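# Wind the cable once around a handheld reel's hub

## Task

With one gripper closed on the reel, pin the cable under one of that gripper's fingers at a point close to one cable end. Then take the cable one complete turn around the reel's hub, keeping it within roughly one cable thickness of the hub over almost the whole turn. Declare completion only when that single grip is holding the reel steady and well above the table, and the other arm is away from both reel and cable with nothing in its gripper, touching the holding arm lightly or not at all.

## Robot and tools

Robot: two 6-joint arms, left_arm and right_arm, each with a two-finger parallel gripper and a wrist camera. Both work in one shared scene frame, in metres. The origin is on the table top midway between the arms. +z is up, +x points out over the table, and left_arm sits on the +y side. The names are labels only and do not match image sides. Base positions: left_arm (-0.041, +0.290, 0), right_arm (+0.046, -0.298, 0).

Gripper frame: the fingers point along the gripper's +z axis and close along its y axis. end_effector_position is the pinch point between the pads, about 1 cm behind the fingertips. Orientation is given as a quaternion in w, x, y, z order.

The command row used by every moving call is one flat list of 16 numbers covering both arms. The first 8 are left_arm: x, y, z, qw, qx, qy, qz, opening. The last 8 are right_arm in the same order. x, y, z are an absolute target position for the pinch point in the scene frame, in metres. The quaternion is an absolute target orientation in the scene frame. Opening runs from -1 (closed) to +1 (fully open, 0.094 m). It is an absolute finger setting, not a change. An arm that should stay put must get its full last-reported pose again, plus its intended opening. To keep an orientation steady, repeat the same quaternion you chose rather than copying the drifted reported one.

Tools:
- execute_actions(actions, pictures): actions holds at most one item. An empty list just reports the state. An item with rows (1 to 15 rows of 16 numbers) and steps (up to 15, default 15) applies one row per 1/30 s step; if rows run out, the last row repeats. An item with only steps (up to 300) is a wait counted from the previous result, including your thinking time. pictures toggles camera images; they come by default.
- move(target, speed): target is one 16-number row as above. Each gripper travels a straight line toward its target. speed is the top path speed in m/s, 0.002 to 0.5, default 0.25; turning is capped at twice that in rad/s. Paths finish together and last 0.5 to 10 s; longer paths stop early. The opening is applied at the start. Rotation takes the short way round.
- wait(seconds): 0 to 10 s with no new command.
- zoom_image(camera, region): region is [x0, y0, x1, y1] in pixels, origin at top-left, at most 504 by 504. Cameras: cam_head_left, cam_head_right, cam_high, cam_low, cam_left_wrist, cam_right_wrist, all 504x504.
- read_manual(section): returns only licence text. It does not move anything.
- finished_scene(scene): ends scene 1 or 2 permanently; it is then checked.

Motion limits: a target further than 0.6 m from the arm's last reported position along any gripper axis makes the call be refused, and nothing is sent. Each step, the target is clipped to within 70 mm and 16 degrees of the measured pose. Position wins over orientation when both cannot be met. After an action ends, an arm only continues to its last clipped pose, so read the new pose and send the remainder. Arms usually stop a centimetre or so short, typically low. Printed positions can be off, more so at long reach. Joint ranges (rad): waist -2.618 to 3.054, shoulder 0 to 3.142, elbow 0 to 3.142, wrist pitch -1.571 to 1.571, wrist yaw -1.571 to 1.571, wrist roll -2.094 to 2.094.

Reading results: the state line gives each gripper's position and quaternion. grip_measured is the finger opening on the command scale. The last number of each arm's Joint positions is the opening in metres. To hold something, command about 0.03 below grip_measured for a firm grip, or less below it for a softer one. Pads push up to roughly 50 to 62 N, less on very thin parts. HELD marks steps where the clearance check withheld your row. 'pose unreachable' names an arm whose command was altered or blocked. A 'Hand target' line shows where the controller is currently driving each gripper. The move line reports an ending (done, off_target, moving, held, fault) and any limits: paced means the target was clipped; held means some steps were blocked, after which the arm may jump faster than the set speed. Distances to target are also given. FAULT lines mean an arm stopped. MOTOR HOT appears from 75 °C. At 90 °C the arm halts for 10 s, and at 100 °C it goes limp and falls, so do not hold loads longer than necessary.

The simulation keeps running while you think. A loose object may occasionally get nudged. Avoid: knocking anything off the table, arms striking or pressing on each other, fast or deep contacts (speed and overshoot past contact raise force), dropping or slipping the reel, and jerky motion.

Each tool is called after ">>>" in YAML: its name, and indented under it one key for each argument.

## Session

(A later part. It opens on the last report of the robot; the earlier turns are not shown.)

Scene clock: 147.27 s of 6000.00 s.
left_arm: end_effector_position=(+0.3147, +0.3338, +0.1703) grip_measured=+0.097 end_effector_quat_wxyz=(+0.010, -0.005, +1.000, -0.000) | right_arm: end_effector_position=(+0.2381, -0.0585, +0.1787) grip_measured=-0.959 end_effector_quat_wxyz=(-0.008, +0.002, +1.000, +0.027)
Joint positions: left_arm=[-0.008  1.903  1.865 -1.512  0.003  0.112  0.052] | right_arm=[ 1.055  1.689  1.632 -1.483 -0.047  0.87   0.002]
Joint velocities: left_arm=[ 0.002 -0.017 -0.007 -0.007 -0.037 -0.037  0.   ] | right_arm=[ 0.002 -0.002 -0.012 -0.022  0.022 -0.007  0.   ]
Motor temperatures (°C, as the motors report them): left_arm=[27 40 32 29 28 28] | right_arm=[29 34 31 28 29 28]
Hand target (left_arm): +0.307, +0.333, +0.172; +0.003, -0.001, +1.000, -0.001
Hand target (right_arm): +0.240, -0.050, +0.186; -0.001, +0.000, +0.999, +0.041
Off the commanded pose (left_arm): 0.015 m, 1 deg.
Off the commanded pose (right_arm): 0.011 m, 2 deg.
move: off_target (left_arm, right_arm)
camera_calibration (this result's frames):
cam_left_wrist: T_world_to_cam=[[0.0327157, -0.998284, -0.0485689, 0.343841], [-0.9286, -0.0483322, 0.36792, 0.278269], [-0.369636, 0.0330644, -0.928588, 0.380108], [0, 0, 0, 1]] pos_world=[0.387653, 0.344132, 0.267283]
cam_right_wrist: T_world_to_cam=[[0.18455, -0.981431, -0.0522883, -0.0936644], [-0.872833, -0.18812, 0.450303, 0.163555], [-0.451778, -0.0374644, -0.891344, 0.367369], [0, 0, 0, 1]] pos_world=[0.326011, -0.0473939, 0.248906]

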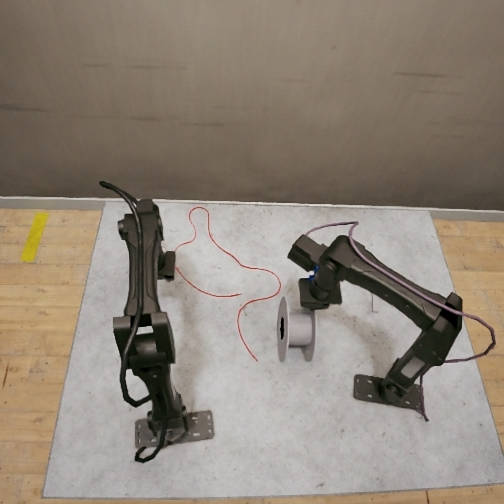

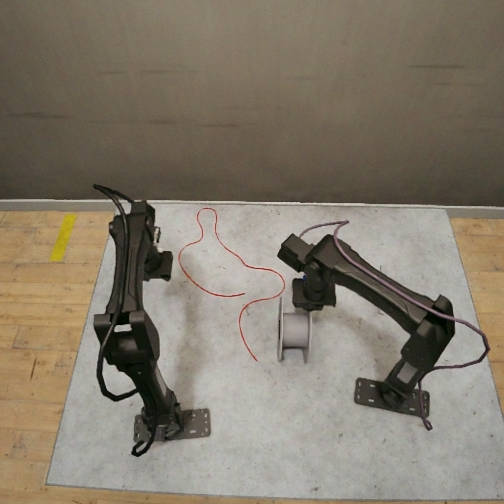

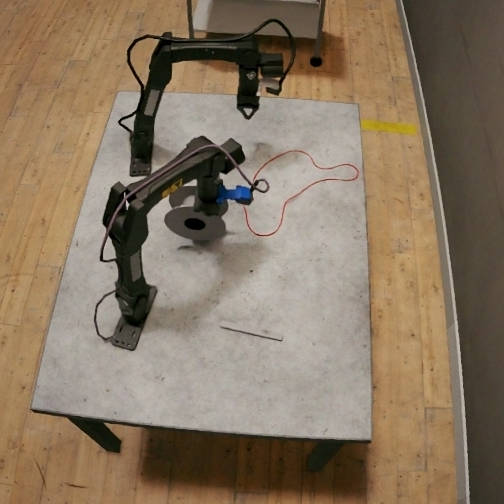

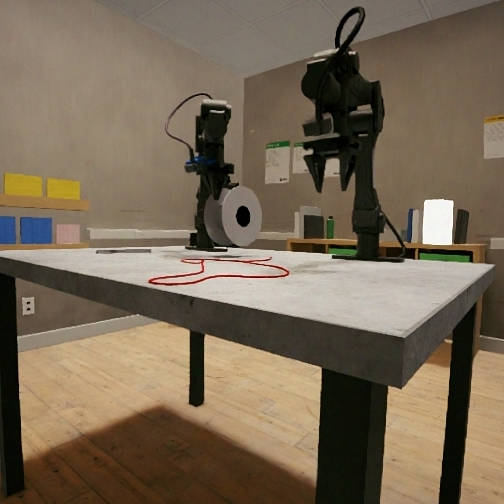

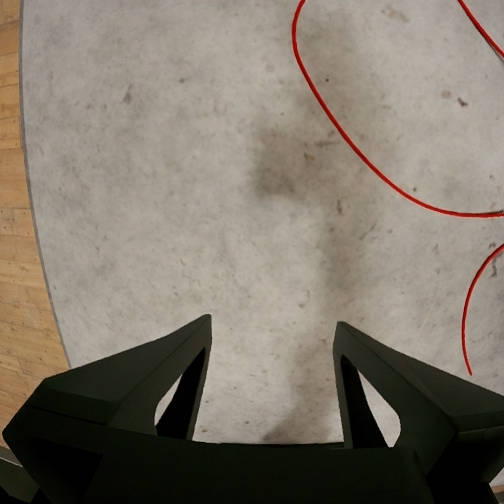

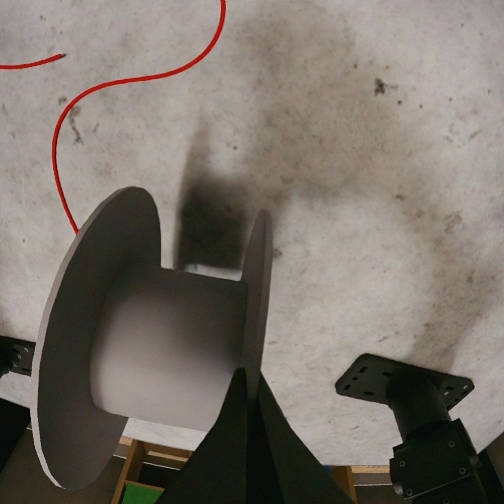

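>>> move:
  target: [0.3,0.36,0.17,0,0,1,0,0.1,0.31,0.085,0.185,0,0,1,0.04,-0.98]

>>> move:
  target: [0.3,0.36,0.17,0,0,1,0,0.1,0.31,0.085,0.16,0,0,1,0.04,-0.98]

Scene clock: 152.90 s of 6000.00 s.
left_arm: end_effector_position=(+0.3106, +0.3589, +0.1703) grip_measured=+0.097 end_effector_quat_wxyz=(+0.010, +0.001, +1.000, +0.000) | right_arm: end_effector_position=(+0.3106, +0.0791, +0.1775) grip_measured=-0.959 end_effector_quat_wxyz=(+0.033, +0.002, +0.996, +0.083)
Joint positions: left_arm=[ 0.063  1.903  1.865 -1.513  0.003  0.194  0.052] | right_arm=[ 1.129  2.248  2.405 -1.556 -0.044  0.947  0.002]
Joint velocities: left_arm=[ 0.007  0.017  0.002  0.051  0.066  0.051 -0.   ] | right_arm=[-0.002 -0.002 -0.002 -0.022 -0.066  0.022 -0.002]
Motor temperatures (°C, as the motors report them): left_arm=[27 39 32 29 28 28] | right_arm=[29 34 31 28 29 28]
Hand target (left_arm): +0.301, +0.360, +0.170; +0.000, +0.000, +1.000, -0.000
Hand target (right_arm): +0.309, +0.084, +0.187; +0.039, +0.002, +0.995, +0.097
Off the commanded pose (left_arm): 0.011 m, 1 deg.
Off the commanded pose (right_arm): 0.010 m, 6 deg.
joint sent to its limit (right arm) — the command would take joint 4 (wrist pitch) past its lower limit, so that joint was sent only as far as its limit.
move: off_target (left_arm, right_arm)
camera_calibration (this result's frames):
cam_left_wrist: T_world_to_cam=[[0.0209062, -0.998521, -0.0501798, 0.373025], [-0.928967, -0.0379541, 0.368211, 0.272016], [-0.369571, 0.0389175, -0.928387, 0.375608], [0, 0, 0, 1]] pos_world=[0.383709, 0.368179, 0.267268]
cam_right_wrist: T_world_to_cam=[[0.190012, -0.970889, -0.145844, 0.041931], [-0.906065, -0.230618, 0.354771, 0.283931], [-0.378077, 0.0647335, -0.923508, 0.378916], [0, 0, 0, 1]] pos_world=[0.392552, 0.0816612, 0.255317]

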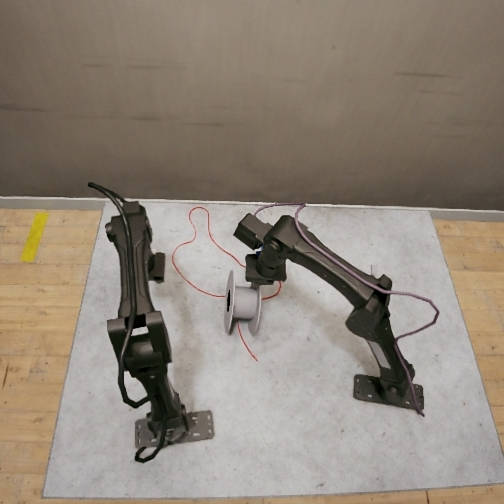

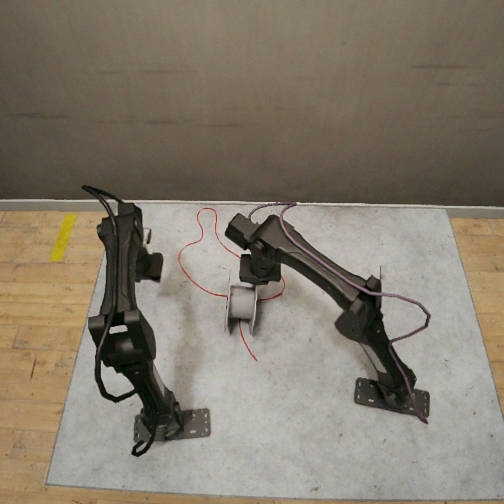

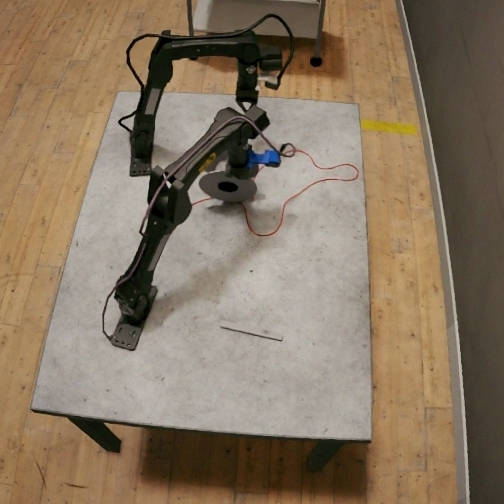

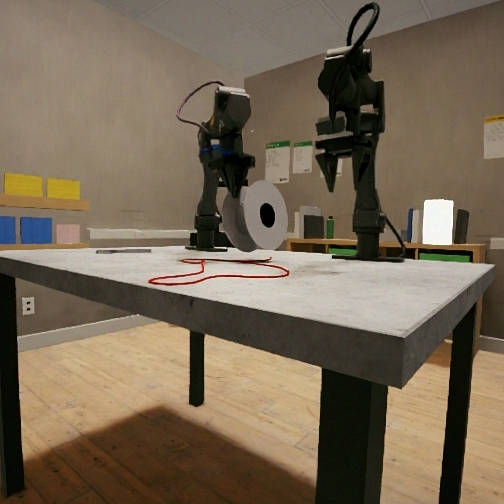

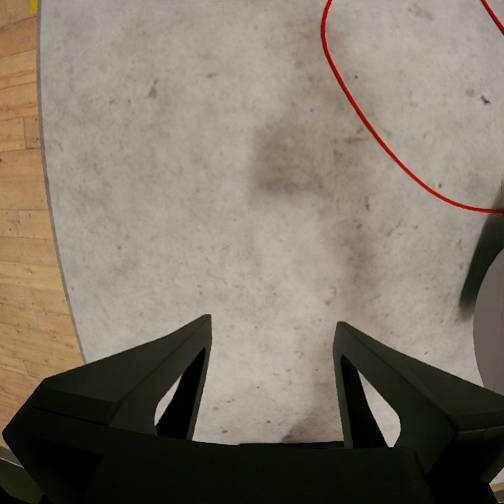

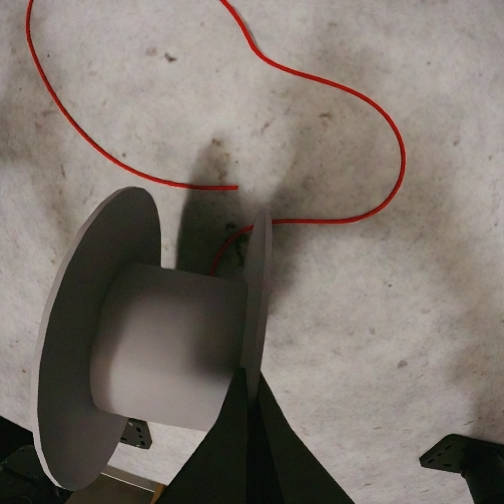

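Scene clock: 153.67 s of 6000.00 s.
left_arm: end_effector_position=(+0.3075, +0.3583, +0.1666) grip_measured=+0.097 end_effector_quat_wxyz=(+0.002, +0.001, +1.000, -0.001) | right_arm: end_effector_position=(+0.3125, +0.0809, +0.1555) grip_measured=-0.960 end_effector_quat_wxyz=(+0.019, +0.002, +0.998, +0.062)
Joint positions: left_arm=[ 0.063  1.903  1.85  -1.514  0.003  0.194  0.052] | right_arm=[ 1.129  2.298  2.406 -1.555 -0.042  0.948  0.002]
Joint velocities: left_arm=[ 0.007  0.002 -0.017  0.066 -0.037  0.007 -0.   ] | right_arm=[-0.002  0.007 -0.002  0.037 -0.095  0.037  0.   ]
Motor temperatures (°C, as the motors report them): left_arm=[27 39 32 29 28 28] | right_arm=[29 34 31 28 29 28]
Hand target (left_arm): +0.300, +0.360, +0.170; -0.000, -0.000, +1.000, +0.000
Hand target (right_arm): +0.310, +0.085, +0.159; +0.020, +0.000, +0.997, +0.069
Off the commanded pose (left_arm): 0.008 m, 0 deg.
Off the commanded pose (right_arm): 0.007 m, 3 deg.
joint sent to its limit (right arm) — the command would take joint 4 (wrist pitch) past its lower limit, so that joint was sent only as far as its limit.
move: off_target (right_arm)
camera_calibration (this result's frames):
cam_left_wrist: T_world_to_cam=[[0.0201564, -0.998668, -0.0475069, 0.372136], [-0.923205, -0.0368308, 0.38254, 0.265918], [-0.38378, 0.0361479, -0.922717, 0.375443], [0, 0, 0, 1]] pos_world=[0.382083, 0.367863, 0.262382]
cam_right_wrist: T_world_to_cam=[[0.185819, -0.976298, -0.11097, 0.0364615], [-0.896103, -0.214709, 0.388459, 0.284161], [-0.403078, 0.0272572, -0.91476, 0.368675], [0, 0, 0, 1]] pos_world=[0.396467, 0.0865601, 0.23091]

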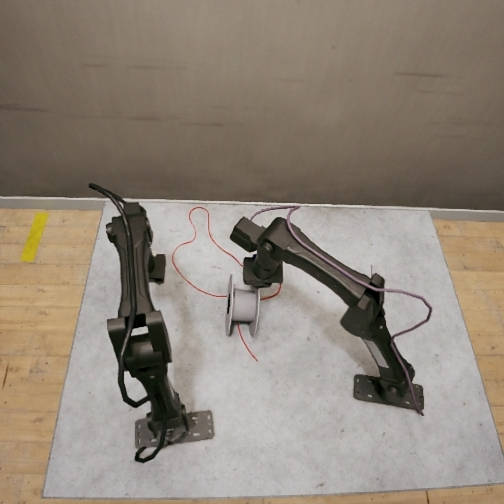

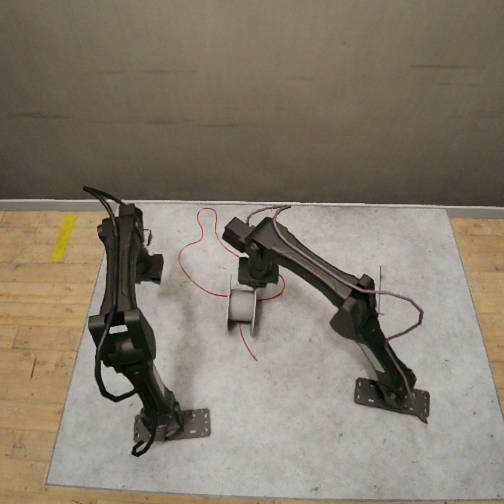

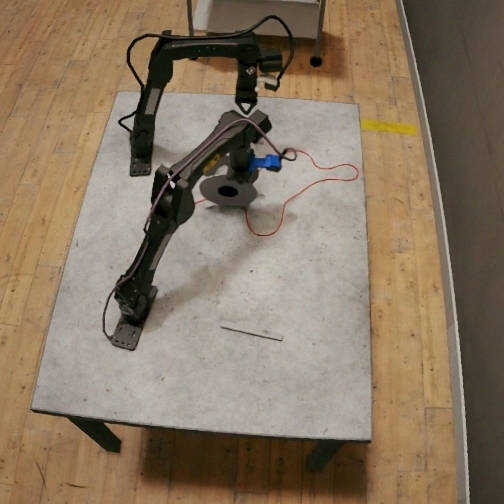

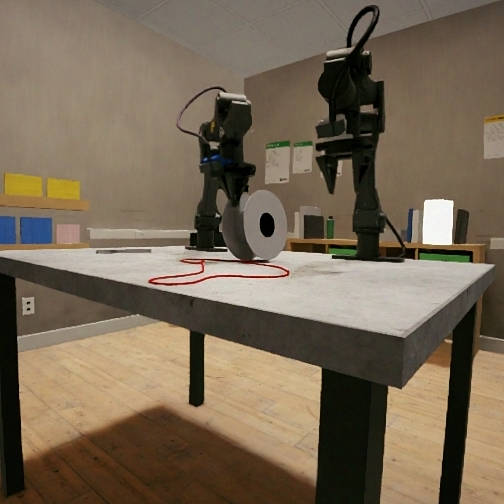

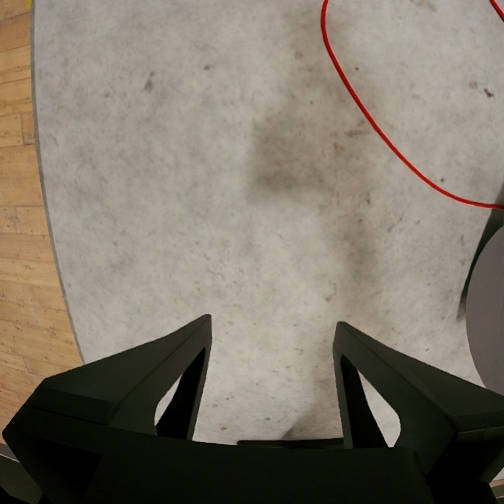

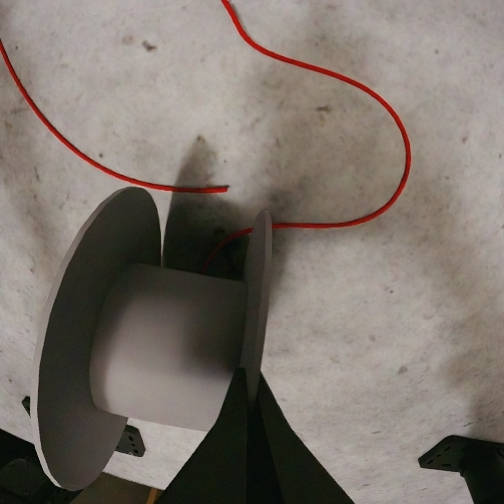

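>>> move:
  target: [0.3,0.36,0.17,0,0,1,0,0.1,0.31,0.085,0.152,0,0,1,0.04,-0.6]

>>> move:
  target: [0.3,0.36,0.17,0,0,1,0,0.1,0.31,0.083,0.22,0,0,1,0.04,-0.6]

>>> move:
  target: [0.46,0.27,0.12,0,-0.5,0.866,0,0.1,0.25,-0.2,0.2,0,0,1,0.04,-0.5]

>>> move:
  target: [0.475,0.125,0.05,0,-0.5,0.866,0,0.1,0.25,-0.2,0.2,0,0,1,0.04,-0.5]

>>> move:
  target: [0.475,0.125,0.004,0,-0.5,0.866,0,0.1,0.25,-0.2,0.2,0,0,1,0.04,-0.5]

Scene clock: 159.87 s of 6000.00 s.
left_arm: end_effector_position=(+0.3075, +0.3583, +0.1666) grip_measured=+0.097 end_effector_quat_wxyz=(+0.002, +0.001, +1.000, -0.001) | right_arm: end_effector_position=(+0.3123, +0.0813, +0.1556) grip_measured=-0.603 end_effector_quat_wxyz=(+0.019, +0.002, +0.998, +0.063)
Joint positions: left_arm=[ 0.063  1.903  1.85  -1.514  0.003  0.195  0.052] | right_arm=[ 1.129  2.298  2.406 -1.554 -0.044  0.948  0.019]
Joint velocities: left_arm=[-0.012  0.017  0.002  0.007 -0.007 -0.022  0.001] | right_arm=[-0.007  0.012  0.002 -0.037  0.022  0.007  0.   ]
Motor temperatures (°C, as the motors report them): left_arm=[27 38 32 29 28 28] | right_arm=[29 35 31 28 29 28]
Hand target (left_arm): +0.300, +0.360, +0.170; -0.000, +0.000, +1.000, -0.000
Hand target (right_arm): +0.310, +0.085, +0.152; +0.014, +0.000, +0.998, +0.061
Off the commanded pose (left_arm): 0.008 m, 0 deg.
Off the commanded pose (right_arm): 0.006 m, 3 deg.
joint sent to its limit (right arm) — the command would take joint 4 (wrist pitch) past its lower limit, so that joint was sent only as far as its limit.
move: off_target (right_arm)
camera_calibration (this result's frames):
cam_left_wrist: T_world_to_cam=[[0.0197755, -0.998675, -0.0475086, 0.372256], [-0.923219, -0.0364793, 0.382539, 0.265797], [-0.383765, 0.0362959, -0.922717, 0.375385], [0, 0, 0, 1]] pos_world=[0.382087, 0.367834, 0.262382]
cam_right_wrist: T_world_to_cam=[[0.185953, -0.976025, -0.11312, 0.0371742], [-0.89572, -0.215713, 0.388786, 0.284047], [-0.403866, 0.0290278, -0.914358, 0.368704], [0, 0, 0, 1]] pos_world=[0.396421, 0.0868529, 0.230899]

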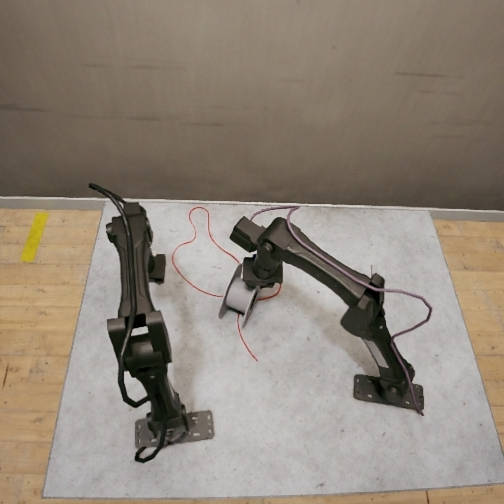

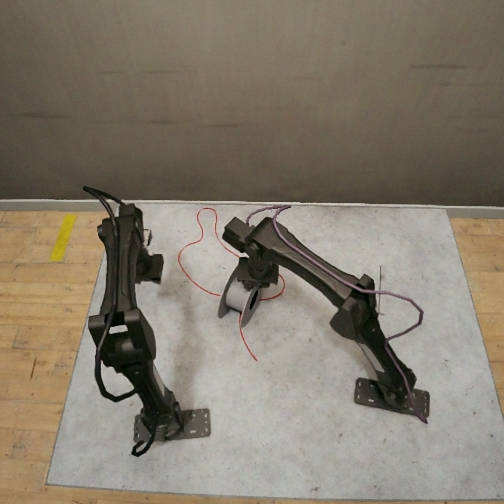

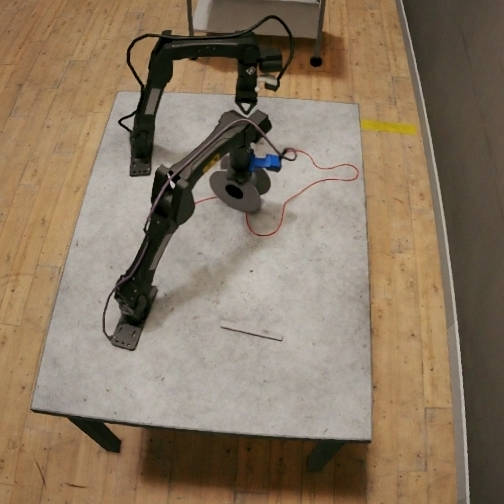

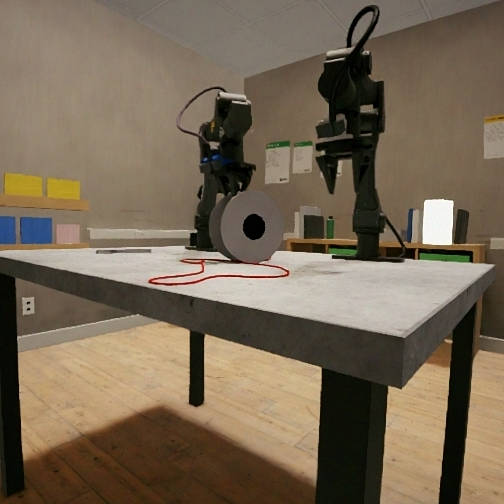

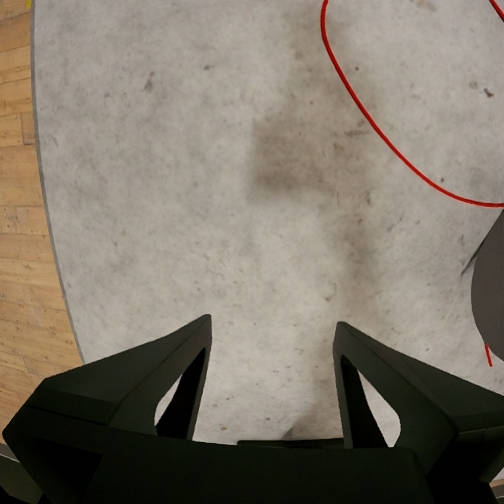

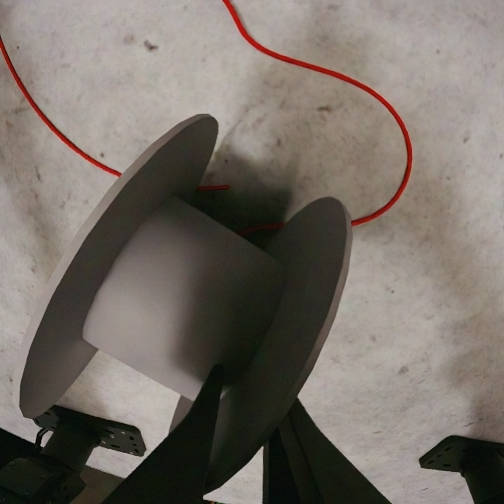

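Scene clock: 160.70 s of 6000.00 s.
left_arm: end_effector_position=(+0.3075, +0.3583, +0.1666) grip_measured=+0.097 end_effector_quat_wxyz=(+0.002, +0.001, +1.000, -0.001) | right_arm: end_effector_position=(+0.3112, +0.0798, +0.2173) grip_measured=-0.603 end_effector_quat_wxyz=(+0.064, +0.002, +0.990, +0.125)
Joint positions: left_arm=[ 0.063  1.903  1.85  -1.514  0.003  0.195  0.052] | right_arm=[ 1.129  2.185  2.448 -1.555 -0.044  0.951  0.019]
Joint velocities: left_arm=[ 0.012 -0.017  0.002  0.007  0.007  0.007  0.   ] | right_arm=[ 0.012 -0.007 -0.002 -0.022  0.022 -0.081  0.   ]
Motor temperatures (°C, as the motors report them): left_arm=[27 38 32 29 28 28] | right_arm=[29 35 31 28 29 28]
Hand target (left_arm): +0.300, +0.360, +0.170; -0.000, -0.000, +1.000, -0.000
Hand target (right_arm): +0.309, +0.082, +0.220; +0.063, +0.002, +0.990, +0.130
Off the commanded pose (left_arm): 0.008 m, 0 deg.
Off the commanded pose (right_arm): 0.004 m, 12 deg.
joint sent to its limit (right arm) — the command would take joint 4 (wrist pitch) past its lower limit, so that joint was sent only as far as its limit.
move: off_target (right_arm)
camera_calibration (this result's frames):
cam_left_wrist: T_world_to_cam=[[0.0197755, -0.998675, -0.0475086, 0.372256], [-0.923219, -0.0364793, 0.382539, 0.265797], [-0.383765, 0.0362959, -0.922717, 0.375385], [0, 0, 0, 1]] pos_world=[0.382087, 0.367834, 0.262382]
cam_right_wrist: T_world_to_cam=[[0.198014, -0.955931, -0.216763, 0.0600404], [-0.926593, -0.25468, 0.2767, 0.295803], [-0.319712, 0.14606, -0.93619, 0.393945], [0, 0, 0, 1]] pos_world=[0.388149, 0.0751898, 0.299973]

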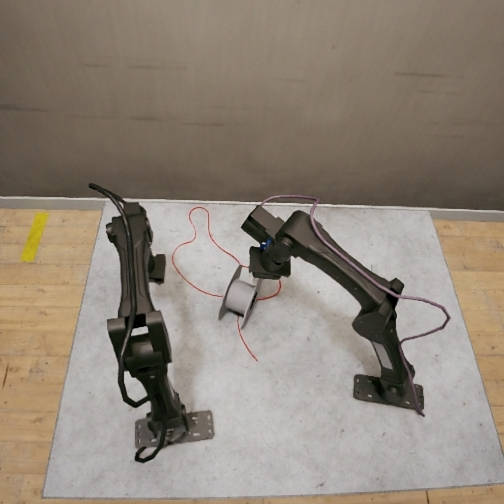

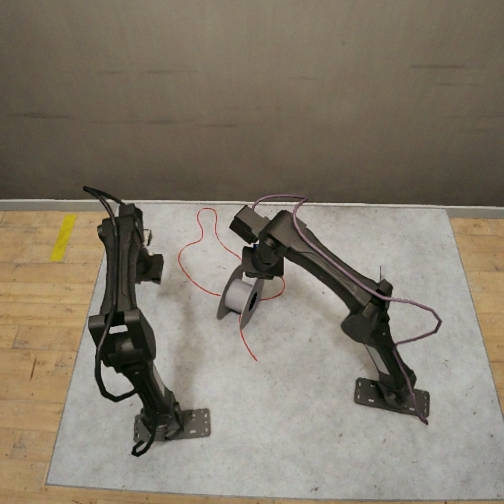

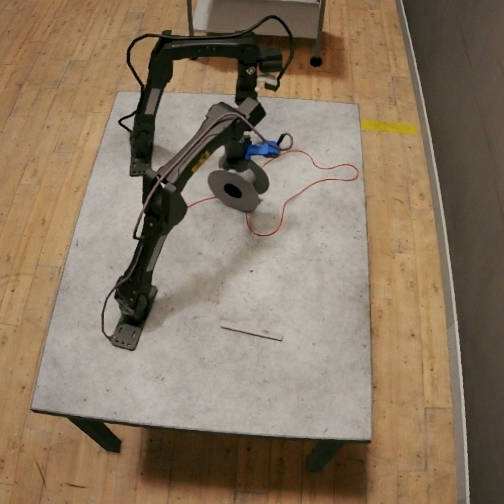

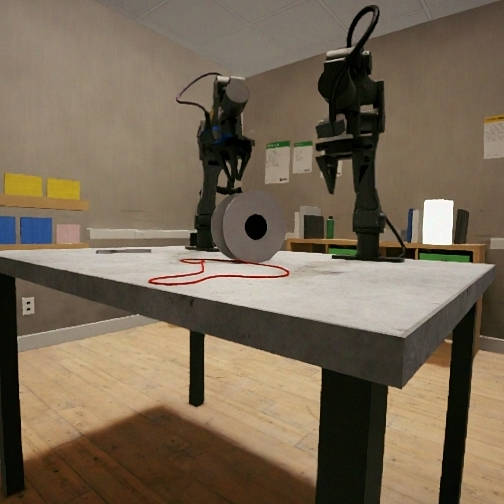

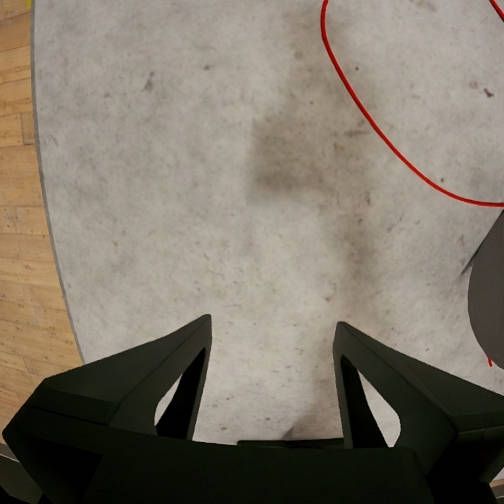

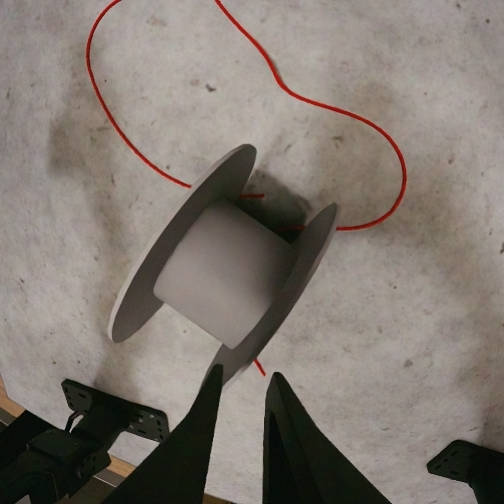

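Scene clock: 163.37 s of 6000.00 s.
left_arm: end_effector_position=(+0.4542, +0.2695, +0.1134) grip_measured=+0.097 end_effector_quat_wxyz=(+0.044, -0.498, +0.866, -0.029) | right_arm: end_effector_position=(+0.2560, -0.1950, +0.1955) grip_measured=-0.503 end_effector_quat_wxyz=(+0.004, -0.000, +0.999, +0.038)
Joint positions: left_arm=[-0.172  2.5    2.598 -1.564  0.003 -1.086  0.052] | right_arm=[ 0.59   1.42   1.435 -1.549 -0.068  0.402  0.023]
Joint velocities: left_arm=[-0.007  0.007 -0.002  0.022 -0.037  0.037 -0.   ] | right_arm=[-0.002  0.002 -0.007 -0.007  0.022 -0.022 -0.001]
Motor temperatures (°C, as the motors report them): left_arm=[27 38 32 29 28 28] | right_arm=[29 35 31 28 29 28]
Hand target (left_arm): +0.456, +0.267, +0.118; +0.050, -0.499, +0.865, -0.032
Hand target (right_arm): +0.251, -0.201, +0.196; +0.003, -0.001, +0.999, +0.034
Off the commanded pose (left_arm): 0.009 m, 6 deg.
Off the commanded pose (right_arm): 0.009 m, 0 deg.
joint sent to its limit (left arm) — the command would take joint 4 (wrist pitch) past its lower limit, so that joint was sent only as far as its limit.
joint sent to its limit (right arm) — the command would take joint 4 (wrist pitch) past its lower limit, so that joint was sent only as far as its limit.
move: off_target (left_arm)
camera_calibration (this result's frames):
cam_left_wrist: T_world_to_cam=[[0.874134, -0.48354, 0.0455955, -0.259248], [-0.467958, -0.813377, 0.345591, 0.425156], [-0.130021, -0.32343, -0.937277, 0.369148], [0, 0, 0, 1]] pos_world=[0.473569, 0.339849, 0.210884]
cam_right_wrist: T_world_to_cam=[[0.189043, -0.979443, -0.0703921, -0.227283], [-0.882151, -0.20088, 0.425977, 0.150617], [-0.43136, -0.0184315, -0.901992, 0.385831], [0, 0, 0, 1]] pos_world=[0.342265, -0.185243, 0.267858]

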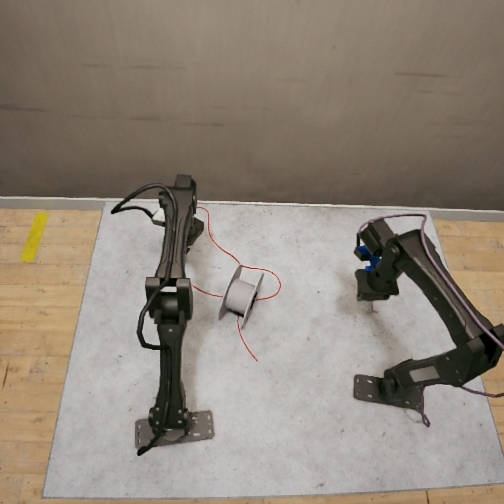

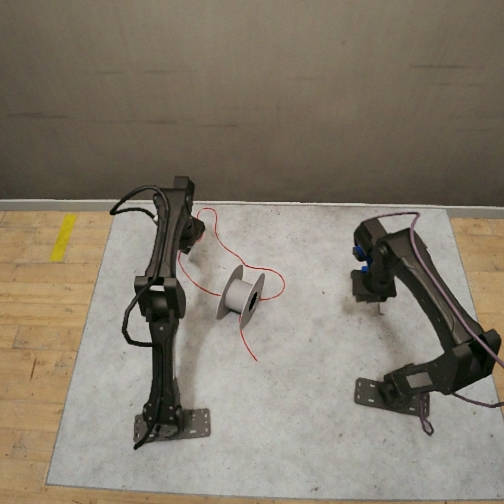

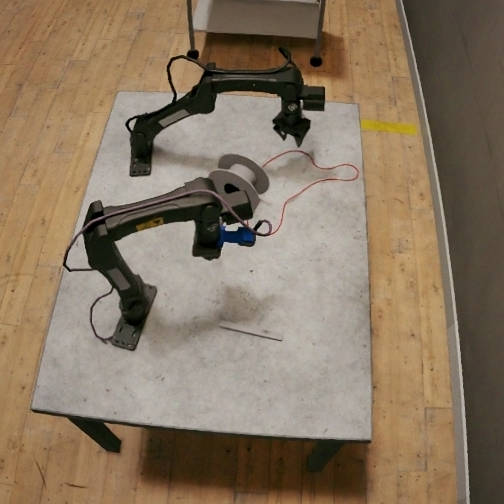

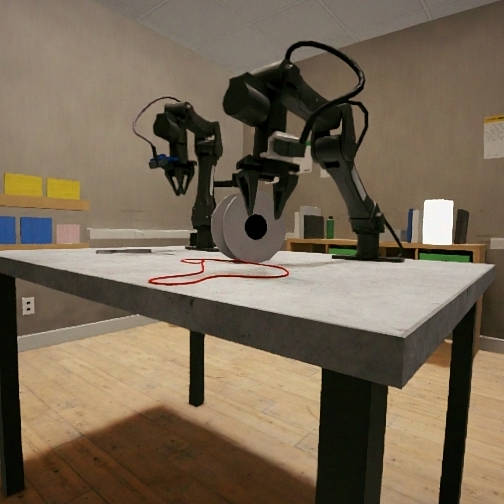

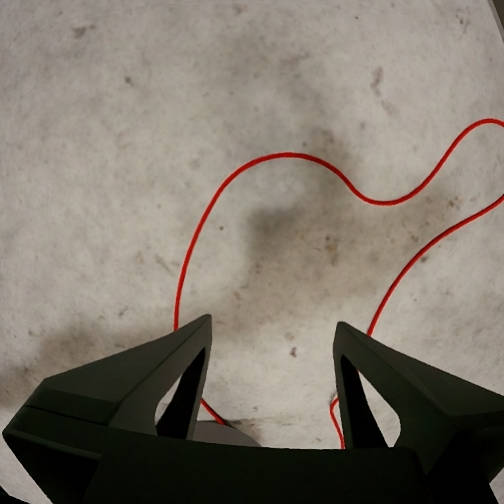

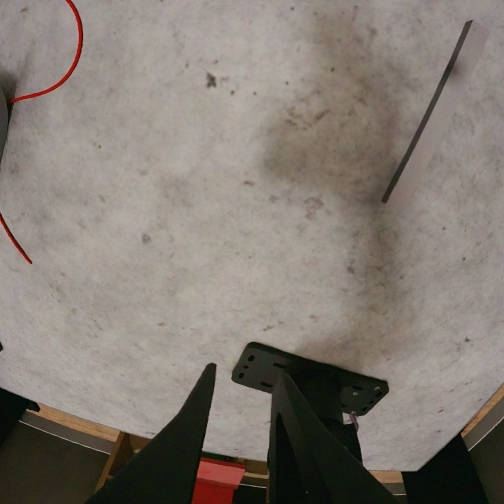

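Scene clock: 164.57 s of 6000.00 s.
left_arm: end_effector_position=(+0.4615, +0.1240, +0.0409) grip_measured=+0.097 end_effector_quat_wxyz=(+0.028, -0.493, +0.869, -0.033) | right_arm: end_effector_position=(+0.2548, -0.1954, +0.1981) grip_measured=-0.503 end_effector_quat_wxyz=(+0.009, -0.003, +0.999, +0.041)
Joint positions: left_arm=[-0.45   2.777  2.842 -1.548  0.003 -1.353  0.052] | right_arm=[ 0.59   1.407  1.435 -1.55  -0.068  0.397  0.023]
Joint velocities: left_arm=[-0.012  0.002 -0.002  0.007 -0.007 -0.066  0.001] | right_arm=[ 0.012  0.002 -0.012 -0.051  0.022  0.007  0.   ]
Motor temperatures (°C, as the motors report them): left_arm=[27 38 32 29 28 28] | right_arm=[29 35 31 28 29 28]
Hand target (left_arm): +0.470, +0.125, +0.050; +0.044, -0.499, +0.864, -0.048
Hand target (right_arm): +0.250, -0.200, +0.199; +0.008, +0.000, +0.999, +0.043
Off the commanded pose (left_arm): 0.016 m, 5 deg.
Off the commanded pose (right_arm): 0.007 m, 1 deg.
elbow stopped short (left arm): the move would have taken joint 3 (elbow) straighter than the controller allows; a more bent joint 3 avoids this.
joint sent to its limit (right arm) — the command would take joint 4 (wrist pitch) past its lower limit, so that joint was sent only as far as its limit.
move: off_target (left_arm)
camera_calibration (this result's frames):
cam_left_wrist: T_world_to_cam=[[0.869263, -0.492992, 0.0366106, -0.328887], [-0.469471, -0.800054, 0.373511, 0.333109], [-0.154848, -0.341867, -0.926903, 0.268398], [0, 0, 0, 1]] pos_world=[0.483836, 0.196123, 0.1364]
cam_right_wrist: T_world_to_cam=[[0.194289, -0.978253, -0.0726205, -0.228022], [-0.885806, -0.206769, 0.415444, 0.150222], [-0.421425, -0.0163884, -0.906715, 0.386526], [0, 0, 0, 1]] pos_world=[0.340261, -0.185667, 0.271501]

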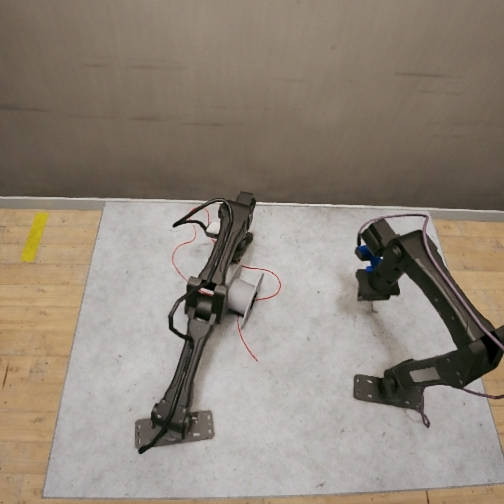

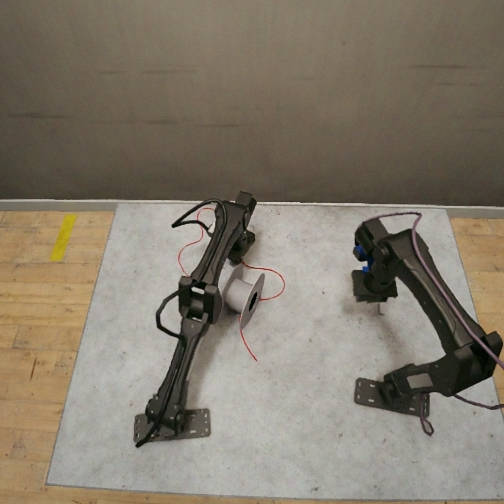

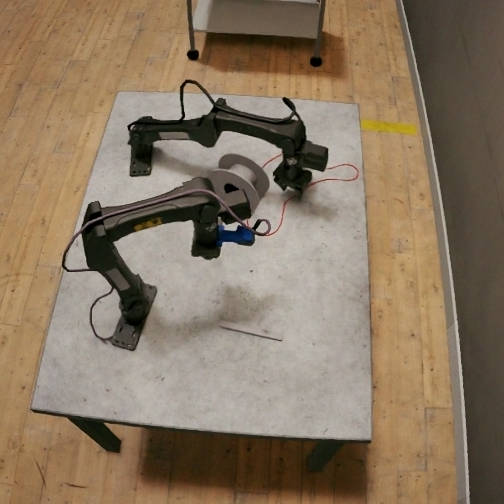

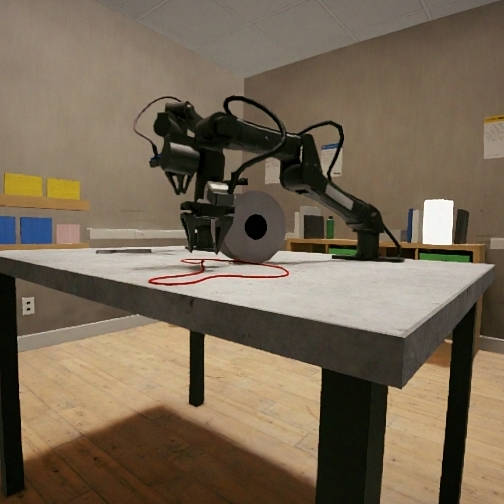

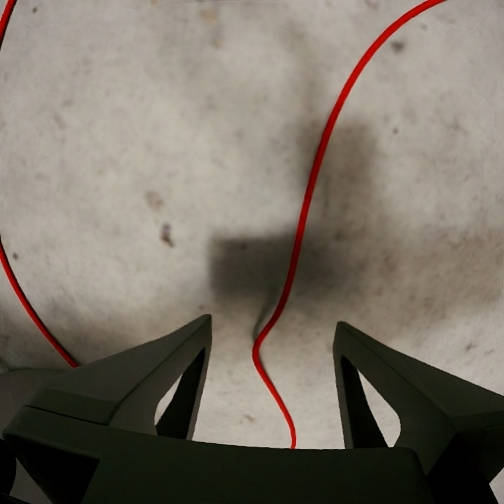

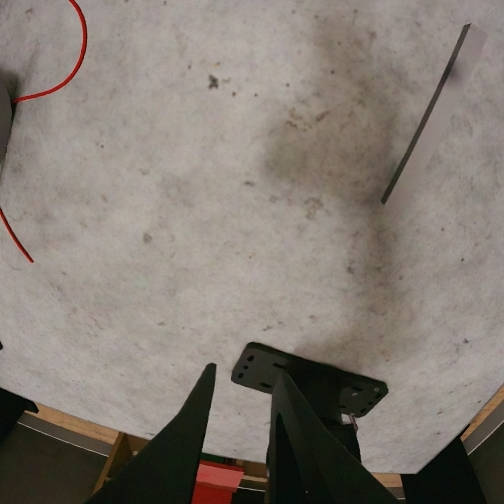

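Scene clock: 165.27 s of 6000.00 s.
left_arm: end_effector_position=(+0.4665, +0.1223, +0.0140) grip_measured=+0.097 end_effector_quat_wxyz=(+0.024, -0.494, +0.869, -0.028) | right_arm: end_effector_position=(+0.2548, -0.1954, +0.1981) grip_measured=-0.503 end_effector_quat_wxyz=(+0.009, -0.003, +0.999, +0.041)
Joint positions: left_arm=[-0.45   2.84   2.86  -1.516  0.003 -1.354  0.052] | right_arm=[ 0.59   1.407  1.435 -1.55  -0.068  0.397  0.023]
Joint velocities: left_arm=[ 0.002 -0.022 -0.017 -0.066 -0.007  0.007  0.   ] | right_arm=[-0.002 -0.007 -0.002  0.037 -0.051  0.007 -0.001]
Motor temperatures (°C, as the motors report them): left_arm=[27 38 32 29 28 28] | right_arm=[29 35 31 28 29 28]
Hand target (left_arm): +0.474, +0.125, +0.004; +0.029, -0.500, +0.865, -0.032
Hand target (right_arm): +0.250, -0.200, +0.199; +0.008, +0.000, +0.999, +0.043
Off the commanded pose (left_arm): 0.013 m, 4 deg.
Off the commanded pose (right_arm): 0.007 m, 1 deg.
elbow stopped short (left arm): the move would have taken joint 3 (elbow) straighter than the controller allows; a more bent joint 3 avoids this.
joint sent to its limit (right arm) — the command would take joint 4 (wrist pitch) past its lower limit, so that joint was sent only as far as its limit.
move: off_target (left_arm)
camera_calibration (this result's frames):
cam_left_wrist: T_world_to_cam=[[0.87002, -0.492455, 0.0235287, -0.333318], [-0.464104, -0.801962, 0.376117, 0.341863], [-0.166352, -0.338149, -0.926273, 0.248602], [0, 0, 0, 1]] pos_world=[0.490009, 0.194082, 0.109535]
cam_right_wrist: T_world_to_cam=[[0.194289, -0.978253, -0.0726205, -0.228022], [-0.885806, -0.206769, 0.415444, 0.150222], [-0.421425, -0.0163884, -0.906715, 0.386526], [0, 0, 0, 1]] pos_world=[0.340261, -0.185667, 0.271501]

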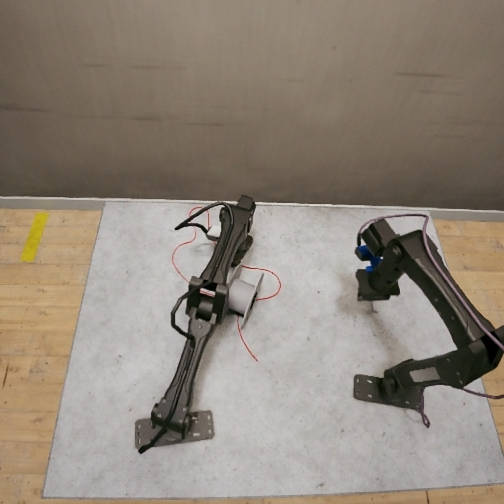

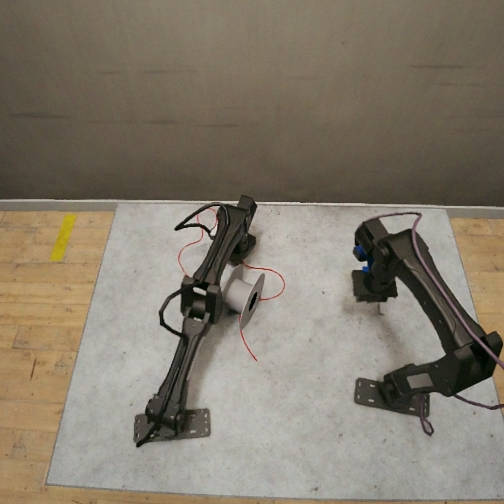

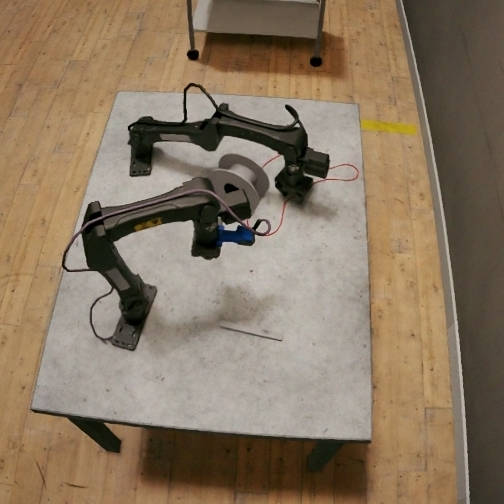

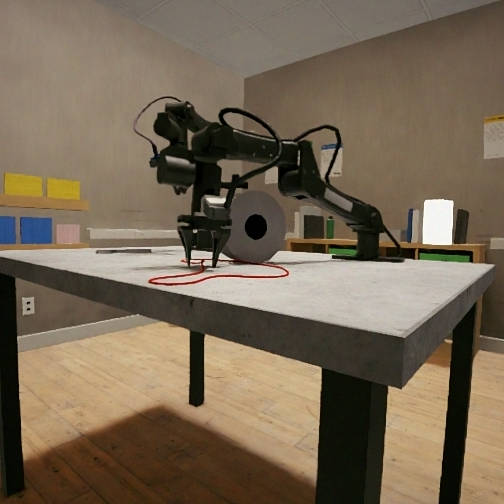

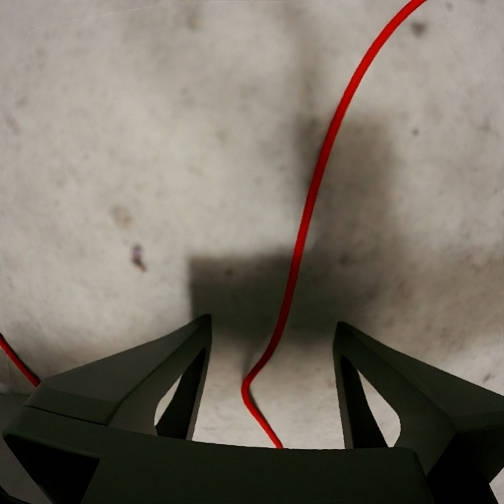

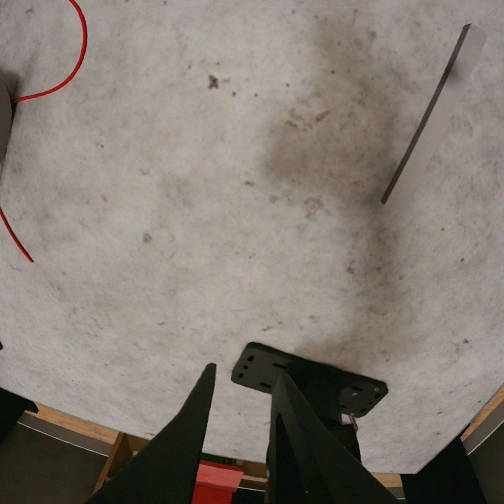

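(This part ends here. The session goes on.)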